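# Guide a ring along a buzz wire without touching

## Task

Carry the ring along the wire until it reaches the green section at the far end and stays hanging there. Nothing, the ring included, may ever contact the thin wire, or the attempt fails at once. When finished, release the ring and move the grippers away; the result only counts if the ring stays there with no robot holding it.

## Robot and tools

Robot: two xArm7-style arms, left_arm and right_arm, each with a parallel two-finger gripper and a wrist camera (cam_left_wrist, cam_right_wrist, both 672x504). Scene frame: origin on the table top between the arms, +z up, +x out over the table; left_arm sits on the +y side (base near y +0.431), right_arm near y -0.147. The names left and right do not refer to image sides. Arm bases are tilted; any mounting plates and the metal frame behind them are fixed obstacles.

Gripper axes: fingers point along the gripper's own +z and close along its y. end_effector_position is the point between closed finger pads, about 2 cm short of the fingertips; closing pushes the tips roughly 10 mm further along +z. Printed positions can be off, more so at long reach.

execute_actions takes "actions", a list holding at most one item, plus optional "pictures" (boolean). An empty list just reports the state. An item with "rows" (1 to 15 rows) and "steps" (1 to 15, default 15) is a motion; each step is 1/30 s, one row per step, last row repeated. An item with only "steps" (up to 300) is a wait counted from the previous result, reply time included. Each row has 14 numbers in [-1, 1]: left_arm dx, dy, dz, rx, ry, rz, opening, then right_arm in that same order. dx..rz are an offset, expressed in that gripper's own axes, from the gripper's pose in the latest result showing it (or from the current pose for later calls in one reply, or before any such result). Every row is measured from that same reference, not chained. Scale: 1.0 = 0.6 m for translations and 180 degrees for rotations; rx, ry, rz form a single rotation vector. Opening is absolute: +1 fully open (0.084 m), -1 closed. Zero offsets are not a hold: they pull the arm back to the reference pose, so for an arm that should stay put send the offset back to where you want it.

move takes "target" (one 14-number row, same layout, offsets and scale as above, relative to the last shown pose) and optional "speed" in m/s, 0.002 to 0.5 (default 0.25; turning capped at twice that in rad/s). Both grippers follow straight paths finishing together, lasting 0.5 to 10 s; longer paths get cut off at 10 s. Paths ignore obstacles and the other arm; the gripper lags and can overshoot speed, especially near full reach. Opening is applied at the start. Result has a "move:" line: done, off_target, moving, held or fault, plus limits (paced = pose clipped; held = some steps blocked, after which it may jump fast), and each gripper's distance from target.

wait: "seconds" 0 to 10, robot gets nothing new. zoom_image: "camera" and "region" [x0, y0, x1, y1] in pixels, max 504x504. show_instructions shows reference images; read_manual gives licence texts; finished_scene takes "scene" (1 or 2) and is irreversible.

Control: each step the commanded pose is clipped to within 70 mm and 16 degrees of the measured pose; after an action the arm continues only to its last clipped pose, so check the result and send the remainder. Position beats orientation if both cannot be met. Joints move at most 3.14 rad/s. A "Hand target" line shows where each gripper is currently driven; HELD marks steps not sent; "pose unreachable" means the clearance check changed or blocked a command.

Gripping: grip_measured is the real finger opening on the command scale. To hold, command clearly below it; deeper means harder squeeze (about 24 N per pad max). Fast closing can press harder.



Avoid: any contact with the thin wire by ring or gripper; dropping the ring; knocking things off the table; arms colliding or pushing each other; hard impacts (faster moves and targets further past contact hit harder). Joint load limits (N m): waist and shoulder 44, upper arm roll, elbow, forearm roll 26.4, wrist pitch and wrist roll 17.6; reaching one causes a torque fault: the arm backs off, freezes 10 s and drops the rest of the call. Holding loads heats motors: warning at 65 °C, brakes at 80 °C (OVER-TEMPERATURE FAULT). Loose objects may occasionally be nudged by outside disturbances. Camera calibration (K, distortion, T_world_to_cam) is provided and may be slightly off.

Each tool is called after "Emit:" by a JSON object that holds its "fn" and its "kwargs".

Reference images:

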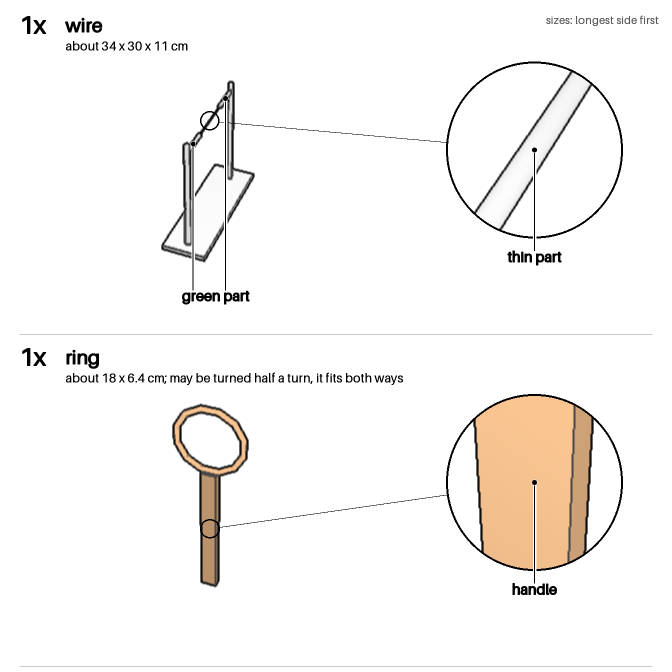

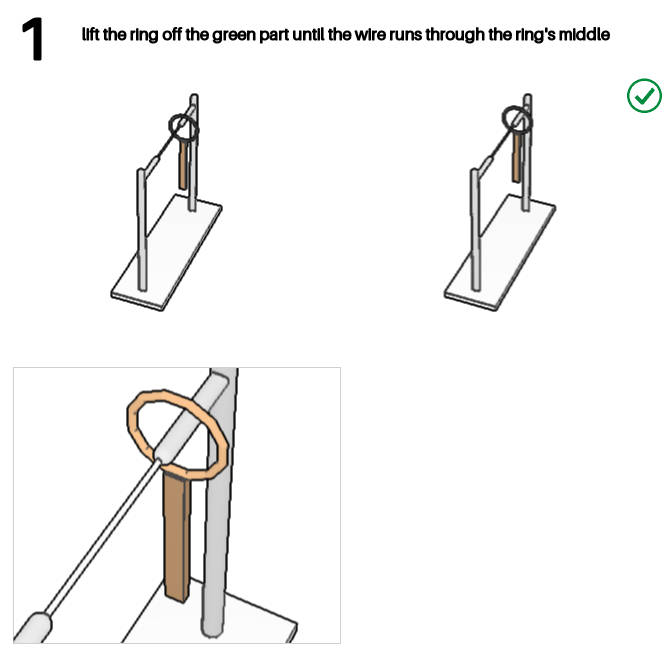

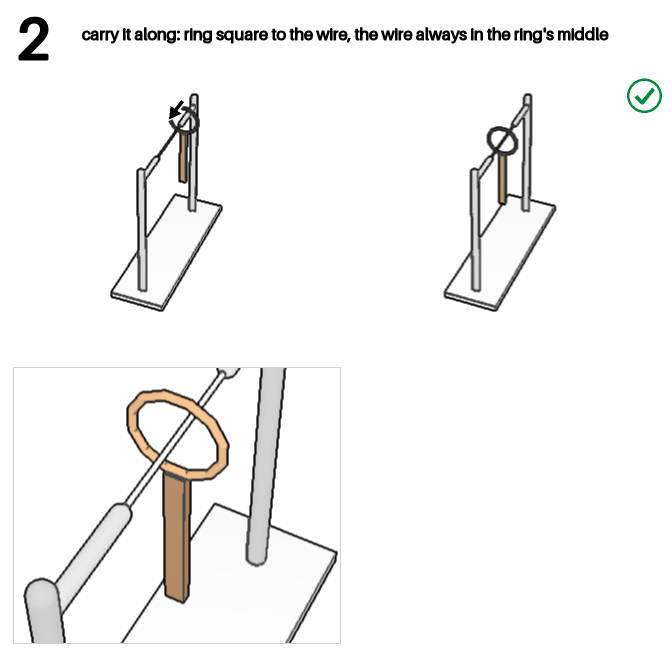

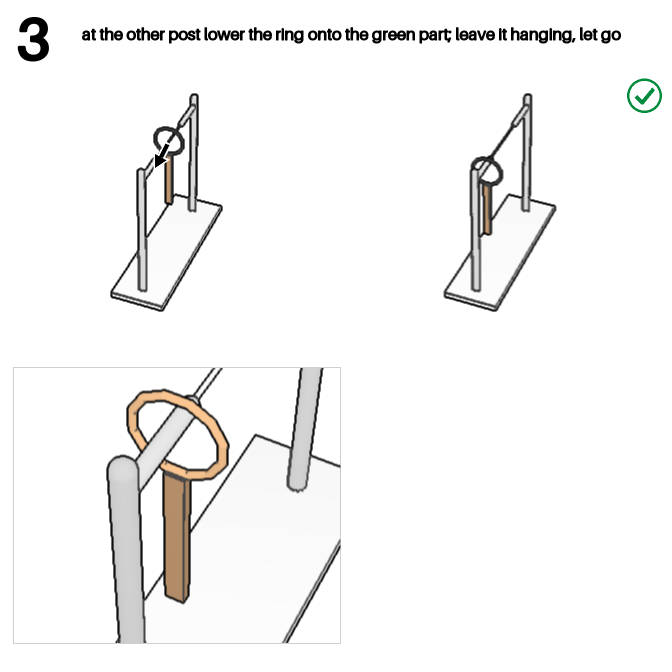

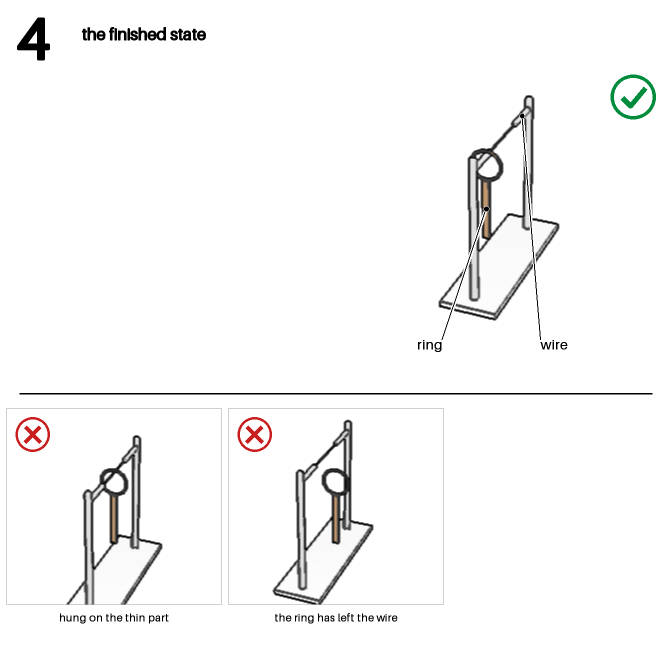

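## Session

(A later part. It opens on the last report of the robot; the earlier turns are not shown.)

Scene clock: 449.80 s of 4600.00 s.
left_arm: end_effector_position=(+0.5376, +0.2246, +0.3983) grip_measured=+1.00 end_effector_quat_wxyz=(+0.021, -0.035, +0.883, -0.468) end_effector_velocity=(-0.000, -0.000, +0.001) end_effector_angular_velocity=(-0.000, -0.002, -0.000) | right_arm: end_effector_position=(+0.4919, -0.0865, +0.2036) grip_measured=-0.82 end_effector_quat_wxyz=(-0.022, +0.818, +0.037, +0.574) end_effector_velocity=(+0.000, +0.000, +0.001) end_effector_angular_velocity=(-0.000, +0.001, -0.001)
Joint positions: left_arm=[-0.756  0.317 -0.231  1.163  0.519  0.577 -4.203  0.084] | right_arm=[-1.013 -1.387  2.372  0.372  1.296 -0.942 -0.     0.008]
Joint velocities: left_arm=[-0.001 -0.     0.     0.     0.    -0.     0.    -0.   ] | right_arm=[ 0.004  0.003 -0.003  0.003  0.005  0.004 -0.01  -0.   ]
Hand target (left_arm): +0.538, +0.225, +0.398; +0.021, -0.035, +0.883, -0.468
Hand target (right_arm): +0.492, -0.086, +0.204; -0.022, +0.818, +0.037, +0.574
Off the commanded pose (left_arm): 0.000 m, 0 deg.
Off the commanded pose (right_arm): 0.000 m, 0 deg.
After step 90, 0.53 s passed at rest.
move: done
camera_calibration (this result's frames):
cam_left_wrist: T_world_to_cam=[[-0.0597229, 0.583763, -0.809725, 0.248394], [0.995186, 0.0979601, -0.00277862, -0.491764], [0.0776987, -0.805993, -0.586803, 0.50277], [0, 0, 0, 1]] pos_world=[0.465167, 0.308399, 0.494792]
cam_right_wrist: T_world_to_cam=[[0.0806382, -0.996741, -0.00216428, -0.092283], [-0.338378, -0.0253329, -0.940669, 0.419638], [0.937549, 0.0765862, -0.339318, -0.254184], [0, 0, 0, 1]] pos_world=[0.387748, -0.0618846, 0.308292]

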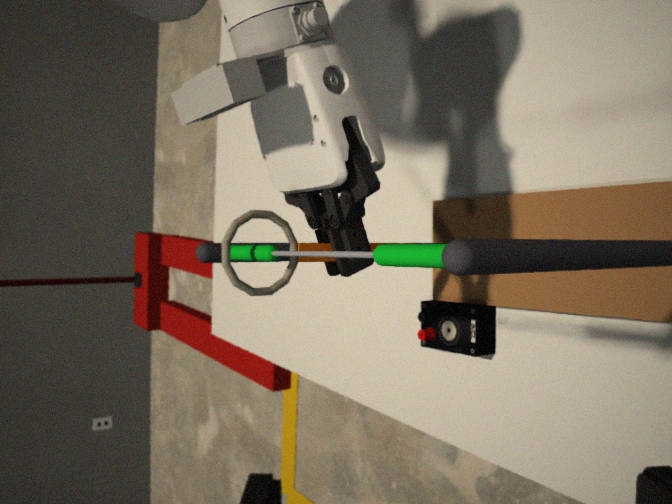

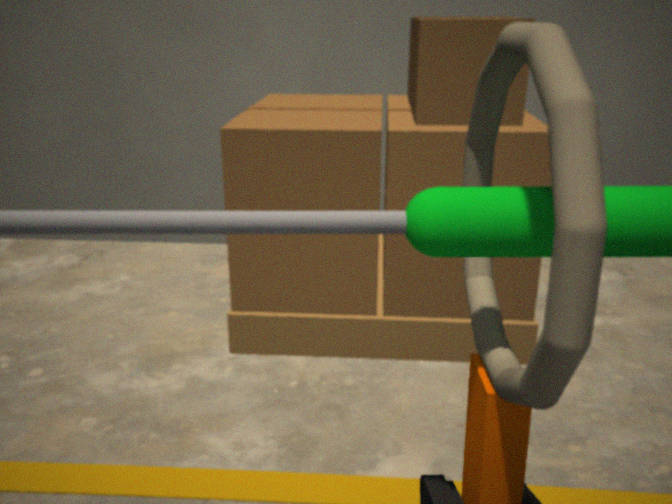

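Emit:
{"fn": "move", "kwargs": {"target": [0, 0, 0, 0, 0, 0, 1, 0, -0.125, 0, 0, 0, 0, -1], "speed": 0.04}}

Scene clock: 454.60 s of 4600.00 s.
left_arm: end_effector_position=(+0.5376, +0.2246, +0.3983) grip_measured=+1.00 end_effector_quat_wxyz=(+0.021, -0.035, +0.883, -0.468) end_effector_velocity=(-0.001, -0.000, +0.001) end_effector_angular_velocity=(-0.001, -0.001, -0.001) | right_arm: end_effector_position=(+0.4856, -0.0121, +0.2030) grip_measured=-0.82 end_effector_quat_wxyz=(-0.022, +0.818, +0.037, +0.574) end_effector_velocity=(-0.000, +0.002, +0.000) end_effector_angular_velocity=(-0.000, +0.000, -0.001)
Joint positions: left_arm=[-0.756  0.317 -0.231  1.163  0.519  0.577 -4.203  0.084] | right_arm=[-1.068 -1.489  2.447  0.672  1.509 -0.921 -0.234  0.008]
Joint velocities: left_arm=[-0.002 -0.     0.    -0.    -0.001  0.     0.     0.   ] | right_arm=[-0.003 -0.002  0.001  0.01   0.006 -0.001 -0.009 -0.   ]
Hand target (left_arm): +0.538, +0.225, +0.398; +0.021, -0.035, +0.883, -0.468
Hand target (right_arm): +0.486, -0.012, +0.203; -0.022, +0.818, +0.037, +0.574
Off the commanded pose (left_arm): 0.000 m, 0 deg.
Off the commanded pose (right_arm): 0.000 m, 0 deg.
move: done
camera_calibration (this result's frames):
cam_left_wrist: T_world_to_cam=[[-0.0597229, 0.583762, -0.809725, 0.248394], [0.995186, 0.0979602, -0.00277866, -0.491764], [0.0776987, -0.805993, -0.586803, 0.50277], [0, 0, 0, 1]] pos_world=[0.465167, 0.308399, 0.494792]
cam_right_wrist: T_world_to_cam=[[0.080121, -0.996783, -0.00198636, -0.0174314], [-0.338131, -0.0253041, -0.940759, 0.418791], [0.937682, 0.0760462, -0.339071, -0.254324], [0, 0, 0, 1]] pos_world=[0.381478, 0.0125622, 0.307712]

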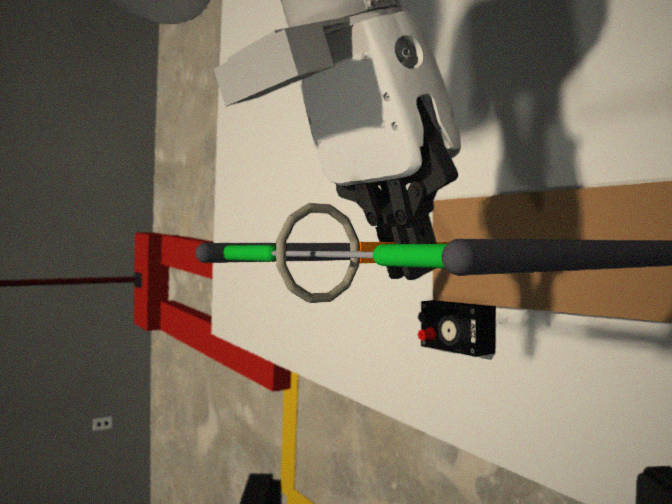

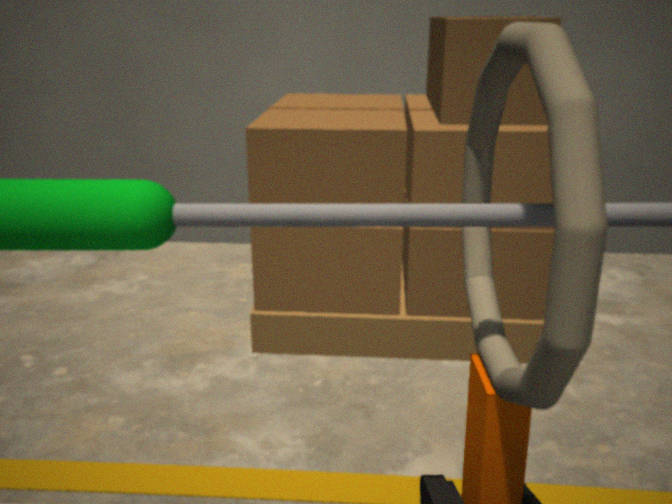

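Emit:
{"fn": "move", "kwargs": {"target": [0, 0, 0, 0, 0, 0, 1, 0.003, -0.155, -0.001, 0, 0, 0, -1], "speed": 0.04}}

Scene clock: 462.57 s of 4600.00 s.
left_arm: end_effector_position=(+0.5376, +0.2246, +0.3983) grip_measured=+1.00 end_effector_quat_wxyz=(+0.021, -0.035, +0.883, -0.468) end_effector_velocity=(+0.000, +0.000, -0.000) end_effector_angular_velocity=(+0.000, +0.001, +0.000) | right_arm: end_effector_position=(+0.4780, +0.0802, +0.2042) grip_measured=-0.82 end_effector_quat_wxyz=(-0.021, +0.818, +0.036, +0.574) end_effector_velocity=(-0.000, +0.002, +0.000) end_effector_angular_velocity=(+0.002, +0.000, -0.001)
Joint positions: left_arm=[-0.756  0.317 -0.231  1.163  0.519  0.577 -4.203  0.084] | right_arm=[-1.203 -1.609  2.506  1.096  1.694 -0.992 -0.533  0.008]
Joint velocities: left_arm=[ 0.001  0.    -0.    -0.     0.    -0.    -0.    -0.   ] | right_arm=[-0.004 -0.002  0.001  0.012  0.005 -0.003 -0.007  0.   ]
Hand target (left_arm): +0.538, +0.225, +0.398; +0.021, -0.035, +0.883, -0.468
Hand target (right_arm): +0.478, +0.080, +0.204; -0.021, +0.818, +0.036, +0.574
Off the commanded pose (left_arm): 0.000 m, 0 deg.
Off the commanded pose (right_arm): 0.000 m, 0 deg.
After step 90, 2.30 s passed at rest.
move: done
camera_calibration (this result's frames):
cam_left_wrist: T_world_to_cam=[[-0.0597226, 0.583763, -0.809725, 0.248394], [0.995186, 0.09796, -0.0027784, -0.491764], [0.0776987, -0.805993, -0.586803, 0.50277], [0, 0, 0, 1]] pos_world=[0.465167, 0.308399, 0.494792]
cam_right_wrist: T_world_to_cam=[[0.0793649, -0.996844, -0.00190562, 0.0755042], [-0.337889, -0.0251029, -0.940851, 0.419572], [0.937834, 0.0753144, -0.338815, -0.253807], [0, 0, 0, 1]] pos_world=[0.373805, 0.104914, 0.308905]

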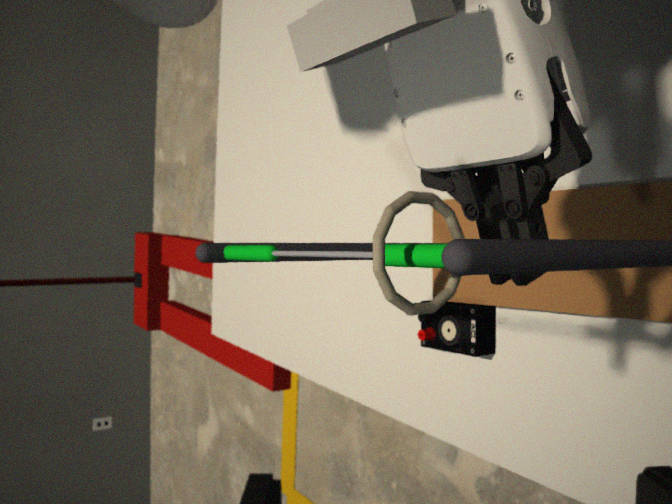

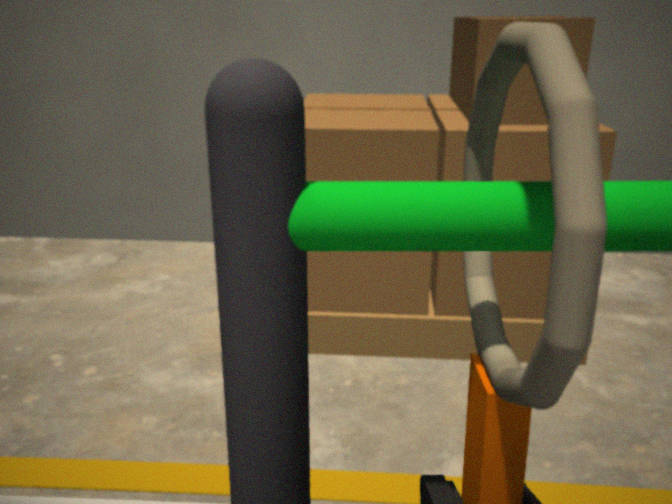

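Emit:
{"fn": "move", "kwargs": {"target": [0, 0, 0, 0, 0, 0, 1, -0.0285, 0, 0.012, 0, 0, 0, -1], "speed": 0.02}}

Scene clock: 468.10 s of 4600.00 s.
left_arm: end_effector_position=(+0.5376, +0.2246, +0.3983) grip_measured=+1.00 end_effector_quat_wxyz=(+0.021, -0.035, +0.883, -0.468) end_effector_velocity=(+0.000, +0.000, +0.000) end_effector_angular_velocity=(+0.000, -0.001, +0.000) | right_arm: end_effector_position=(+0.4789, +0.0801, +0.1858) grip_measured=-0.82 end_effector_quat_wxyz=(-0.021, +0.818, +0.036, +0.574) end_effector_velocity=(+0.001, +0.001, +0.000) end_effector_angular_velocity=(+0.003, -0.002, +0.002)
Joint positions: left_arm=[-0.756  0.317 -0.231  1.163  0.519  0.577 -4.203  0.084] | right_arm=[-1.218 -1.653  2.507  1.094  1.676 -0.983 -0.478  0.008]
Joint velocities: left_arm=[ 0.     0.    -0.     0.     0.001 -0.    -0.001 -0.   ] | right_arm=[-0.001 -0.002 -0.001  0.002 -0.004  0.     0.005  0.   ]
Hand target (left_arm): +0.538, +0.225, +0.398; +0.021, -0.035, +0.883, -0.468
Hand target (right_arm): +0.479, +0.080, +0.186; -0.021, +0.818, +0.036, +0.574
Off the commanded pose (left_arm): 0.000 m, 0 deg.
Off the commanded pose (right_arm): 0.000 m, 0 deg.
After step 90, 1.30 s passed at rest.
move: done
camera_calibration (this result's frames):
cam_left_wrist: T_world_to_cam=[[-0.0597225, 0.583762, -0.809725, 0.248394], [0.995186, 0.09796, -0.00277833, -0.491764], [0.0776987, -0.805993, -0.586803, 0.50277], [0, 0, 0, 1]] pos_world=[0.465167, 0.308399, 0.494792]
cam_right_wrist: T_world_to_cam=[[0.0794372, -0.996838, -0.00197199, 0.0753334], [-0.337891, -0.025065, -0.940852, 0.402566], [0.937827, 0.0754049, -0.338813, -0.260929], [0, 0, 0, 1]] pos_world=[0.374745, 0.104861, 0.290497]

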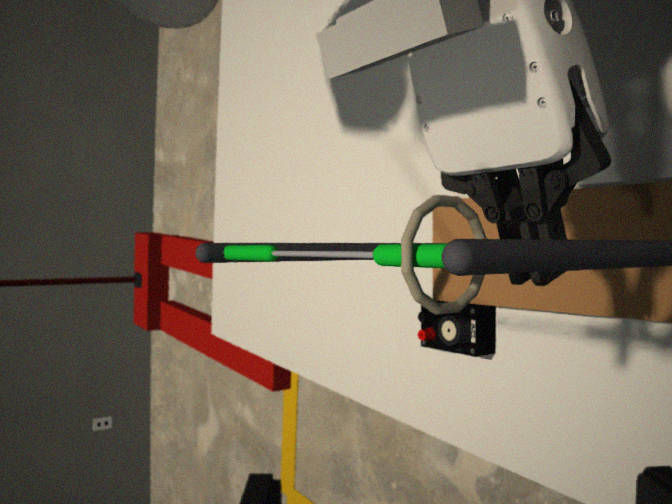

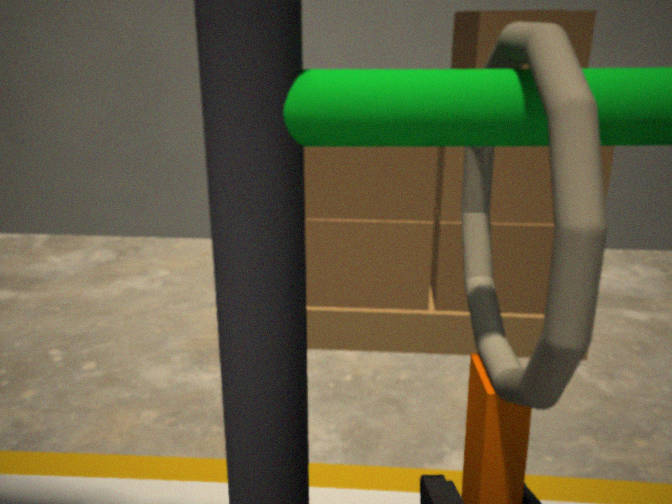

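Emit:
{"fn": "execute_actions", "kwargs": {"actions": [{"rows": [[0,0,0,0,0,0,1,-0.0006,0,0.0002,0,0,0,-1],[0,0,0,0,0,0,1,-0.0012,0,0.0004,0,0,0,-1],[0,0,0,0,0,0,1,-0.0012,0,0.0004,0,0,0,-1],[0,0,0,0,0,0,1,-0.0012,0,0.0004,0,0,0,-1],[0,0,0,0,0,0,1,-0.0012,0,0.0004,0,0,0,-1],[0,0,0,0,0,0,1,-0.0012,0,0.0004,0,0,0,-0.9],[0,0,0,0,0,0,1,-0.0012,0,0.0004,0,0,0,-0.82],[0,0,0,0,0,0,1,-0.0012,0,0.0004,0,0,0,-0.78],[0,0,0,0,0,0,1,-0.0012,0,0.0004,0,0,0,-0.72],[0,0,0,0,0,0,1,-0.0012,0,0.0004,0,0,0,-0.65],[0,0,0,0,0,0,1,-0.0012,0,0.0004,0,0,0,-0.58],[0,0,0,0,0,0,1,-0.0012,0,0.0004,0,0,0,-0.5],[0,0,0,0,0,0,1,-0.0012,0,0.0004,0,0,0,-0.43],[0,0,0,0,0,0,1,-0.0012,0,0.0004,0,0,0,-0.36],[0,0,0,0,0,0,1,-0.0012,0,0.0004,0,0,0,-0.3]], "steps": 15}], "pictures": false}}

Emit:
{"fn": "move", "kwargs": {"target": [0, 0, 0, 0, 0, 0, 1, -0.03, 0, -0.14, 0, 0, 0, -0.3], "speed": 0.06}}

Scene clock: 482.77 s of 4600.00 s.
left_arm: end_effector_position=(+0.5376, +0.2246, +0.3983) grip_measured=+1.00 end_effector_quat_wxyz=(+0.021, -0.035, +0.883, -0.468) end_effector_velocity=(-0.000, -0.000, +0.000) end_effector_angular_velocity=(-0.000, -0.000, -0.001) | right_arm: end_effector_position=(+0.4789, +0.0801, +0.1852) grip_measured=-0.45 end_effector_quat_wxyz=(-0.021, +0.817, +0.036, +0.574) end_effector_velocity=(-0.000, -0.000, -0.001) end_effector_angular_velocity=(-0.001, +0.003, -0.000)
Joint positions: left_arm=[-0.756  0.317 -0.231  1.163  0.519  0.577 -4.203  0.084] | right_arm=[-1.219 -1.655  2.507  1.094  1.676 -0.982 -0.476  0.024]
Joint velocities: left_arm=[-0.001  0.    -0.     0.    -0.     0.     0.    -0.   ] | right_arm=[-0.001 -0.     0.001 -0.001  0.001  0.002  0.     0.09 ]
Hand target (left_arm): +0.538, +0.225, +0.398; +0.021, -0.035, +0.883, -0.468
Hand target (right_arm): +0.479, +0.080, +0.185; -0.021, +0.818, +0.036, +0.574
Off the commanded pose (left_arm): 0.000 m, 0 deg.
Off the commanded pose (right_arm): 0.000 m, 0 deg.
Steps of this call (steps 1 to 90: nothing new was sent; then 11.17 s passed at rest; steps 91 to 105: all 15 steps of this action). Readings (end_effector_position):
91: left_arm (+0.5376, +0.2246, +0.3983) | right_arm (+0.4789, +0.0801, +0.1857)
92: left_arm (+0.5376, +0.2246, +0.3983) | right_arm (+0.4789, +0.0801, +0.1857)
94: left_arm (+0.5376, +0.2246, +0.3983) | right_arm (+0.4789, +0.0801, +0.1855)
98: left_arm (+0.5376, +0.2246, +0.3983) | right_arm (+0.4789, +0.0801, +0.1851)
105: the state above

Scene clock: 484.93 s of 4600.00 s.
left_arm: end_effector_position=(+0.5376, +0.2246, +0.3983) grip_measured=+1.00 end_effector_quat_wxyz=(+0.021, -0.035, +0.883, -0.468) end_effector_velocity=(-0.000, -0.001, -0.000) end_effector_angular_velocity=(+0.001, -0.001, -0.002) | right_arm: end_effector_position=(+0.3943, +0.0730, +0.1968) grip_measured=-0.32 end_effector_quat_wxyz=(-0.021, +0.818, +0.036, +0.574) end_effector_velocity=(-0.001, -0.001, -0.000) end_effector_angular_velocity=(-0.002, -0.000, -0.001)
Joint positions: left_arm=[-0.756  0.317 -0.231  1.163  0.519  0.577 -4.203  0.084] | right_arm=[-1.113 -1.616  2.684  1.056  1.835 -1.106 -0.508  0.03 ]
Joint velocities: left_arm=[-0.     0.001  0.    -0.     0.001 -0.     0.     0.   ] | right_arm=[ 0.001  0.001  0.003 -0.002  0.003 -0.003 -0.001 -0.   ]
Hand target (left_arm): +0.538, +0.225, +0.398; +0.021, -0.035, +0.883, -0.468
Hand target (right_arm): +0.394, +0.073, +0.197; -0.021, +0.818, +0.036, +0.574
Off the commanded pose (left_arm): 0.000 m, 0 deg.
Off the commanded pose (right_arm): 0.000 m, 0 deg.
move: done
camera_calibration (this result's frames):
cam_left_wrist: T_world_to_cam=[[-0.0597225, 0.583763, -0.809725, 0.248394], [0.995186, 0.0979599, -0.00277835, -0.491764], [0.0776986, -0.805993, -0.586803, 0.50277], [0, 0, 0, 1]] pos_world=[0.465167, 0.308399, 0.494792]
cam_right_wrist: T_world_to_cam=[[0.0792811, -0.99685, -0.00204215, 0.0750521], [-0.337875, -0.0249443, -0.940861, 0.384099], [0.937846, 0.0752825, -0.338788, -0.177317], [0, 0, 0, 1]] pos_world=[0.290123, 0.0977456, 0.301464]

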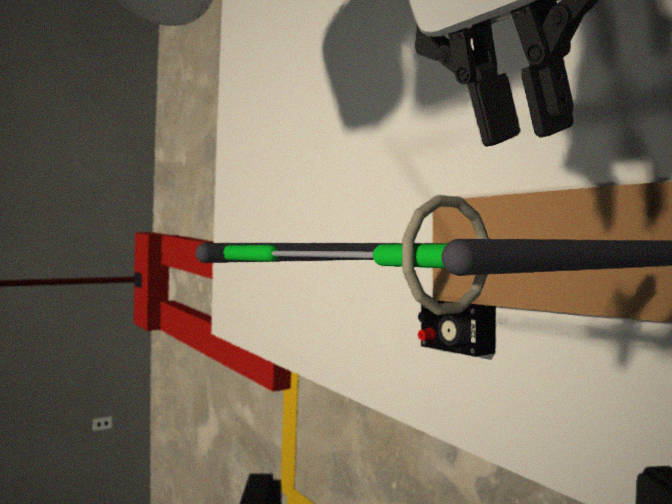

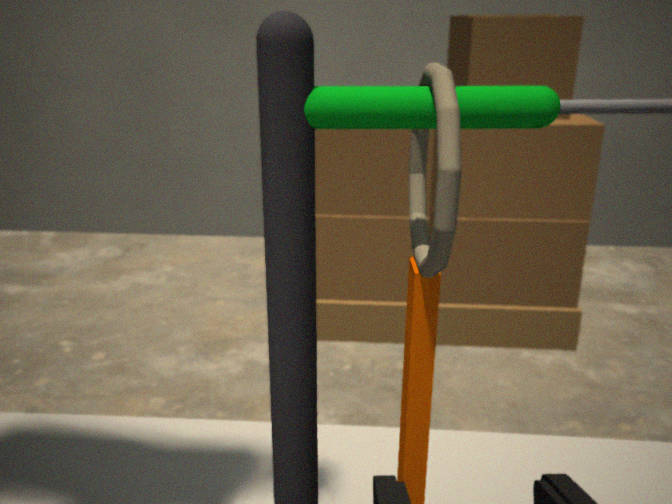

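Emit:
{"fn": "move", "kwargs": {"target": [0, 0, -0.12, 0, 0, 0, 1, 0.03, 0, -0.11, 0, 0, 0, -0.3], "speed": 0.12}}

Scene clock: 488.37 s of 4600.00 s.
left_arm: end_effector_position=(+0.5325, +0.2835, +0.4384) grip_measured=+1.00 end_effector_quat_wxyz=(+0.020, -0.035, +0.883, -0.468) end_effector_velocity=(-0.000, +0.002, +0.004) end_effector_angular_velocity=(-0.004, -0.003, +0.001) | right_arm: end_effector_position=(+0.3389, +0.0685, +0.2360) grip_measured=-0.32 end_effector_quat_wxyz=(-0.021, +0.818, +0.036, +0.574) end_effector_velocity=(-0.002, +0.001, +0.002) end_effector_angular_velocity=(+0.002, -0.000, +0.000)
Joint positions: left_arm=[-0.75   0.151 -0.275  1.141  0.405  0.71  -4.127  0.084] | right_arm=[-1.046 -1.529  2.788  1.079  1.951 -1.221 -0.615  0.03 ]
Joint velocities: left_arm=[-0.002 -0.006 -0.002  0.002 -0.004  0.004  0.003 -0.   ] | right_arm=[ 0.002  0.002  0.002  0.004  0.003 -0.003 -0.003 -0.   ]
Hand target (left_arm): +0.533, +0.284, +0.439; +0.021, -0.035, +0.883, -0.468
Hand target (right_arm): +0.339, +0.069, +0.236; -0.021, +0.818, +0.036, +0.574
Off the commanded pose (left_arm): 0.001 m, 0 deg.
Off the commanded pose (right_arm): 0.000 m, 0 deg.
move: done
camera_calibration (this result's frames):
cam_left_wrist: T_world_to_cam=[[-0.0597498, 0.583877, -0.809641, 0.246089], [0.995275, 0.0970359, -0.00347122, -0.491766], [0.0765374, -0.806022, -0.586916, 0.574903], [0, 0, 0, 1]] pos_world=[0.460144, 0.367418, 0.534956]
cam_right_wrist: T_world_to_cam=[[0.0788054, -0.996889, -0.00170176, 0.0750851], [-0.337831, -0.0250998, -0.940872, 0.402169], [0.937902, 0.0747207, -0.338757, -0.111681], [0, 0, 0, 1]] pos_world=[0.234693, 0.0932907, 0.340685]

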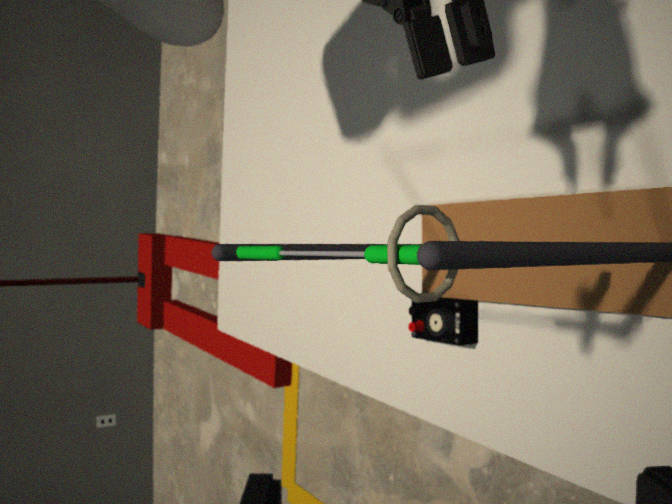

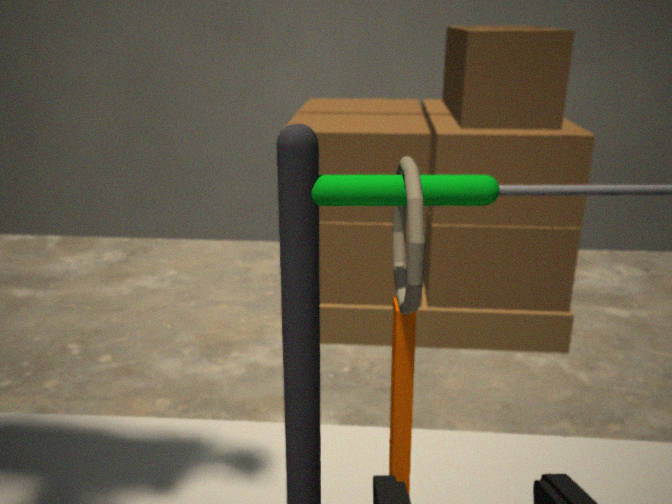

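Emit:
{"fn": "finished_scene", "kwargs": {"scene": 1}}

The scene is finished: the task was done.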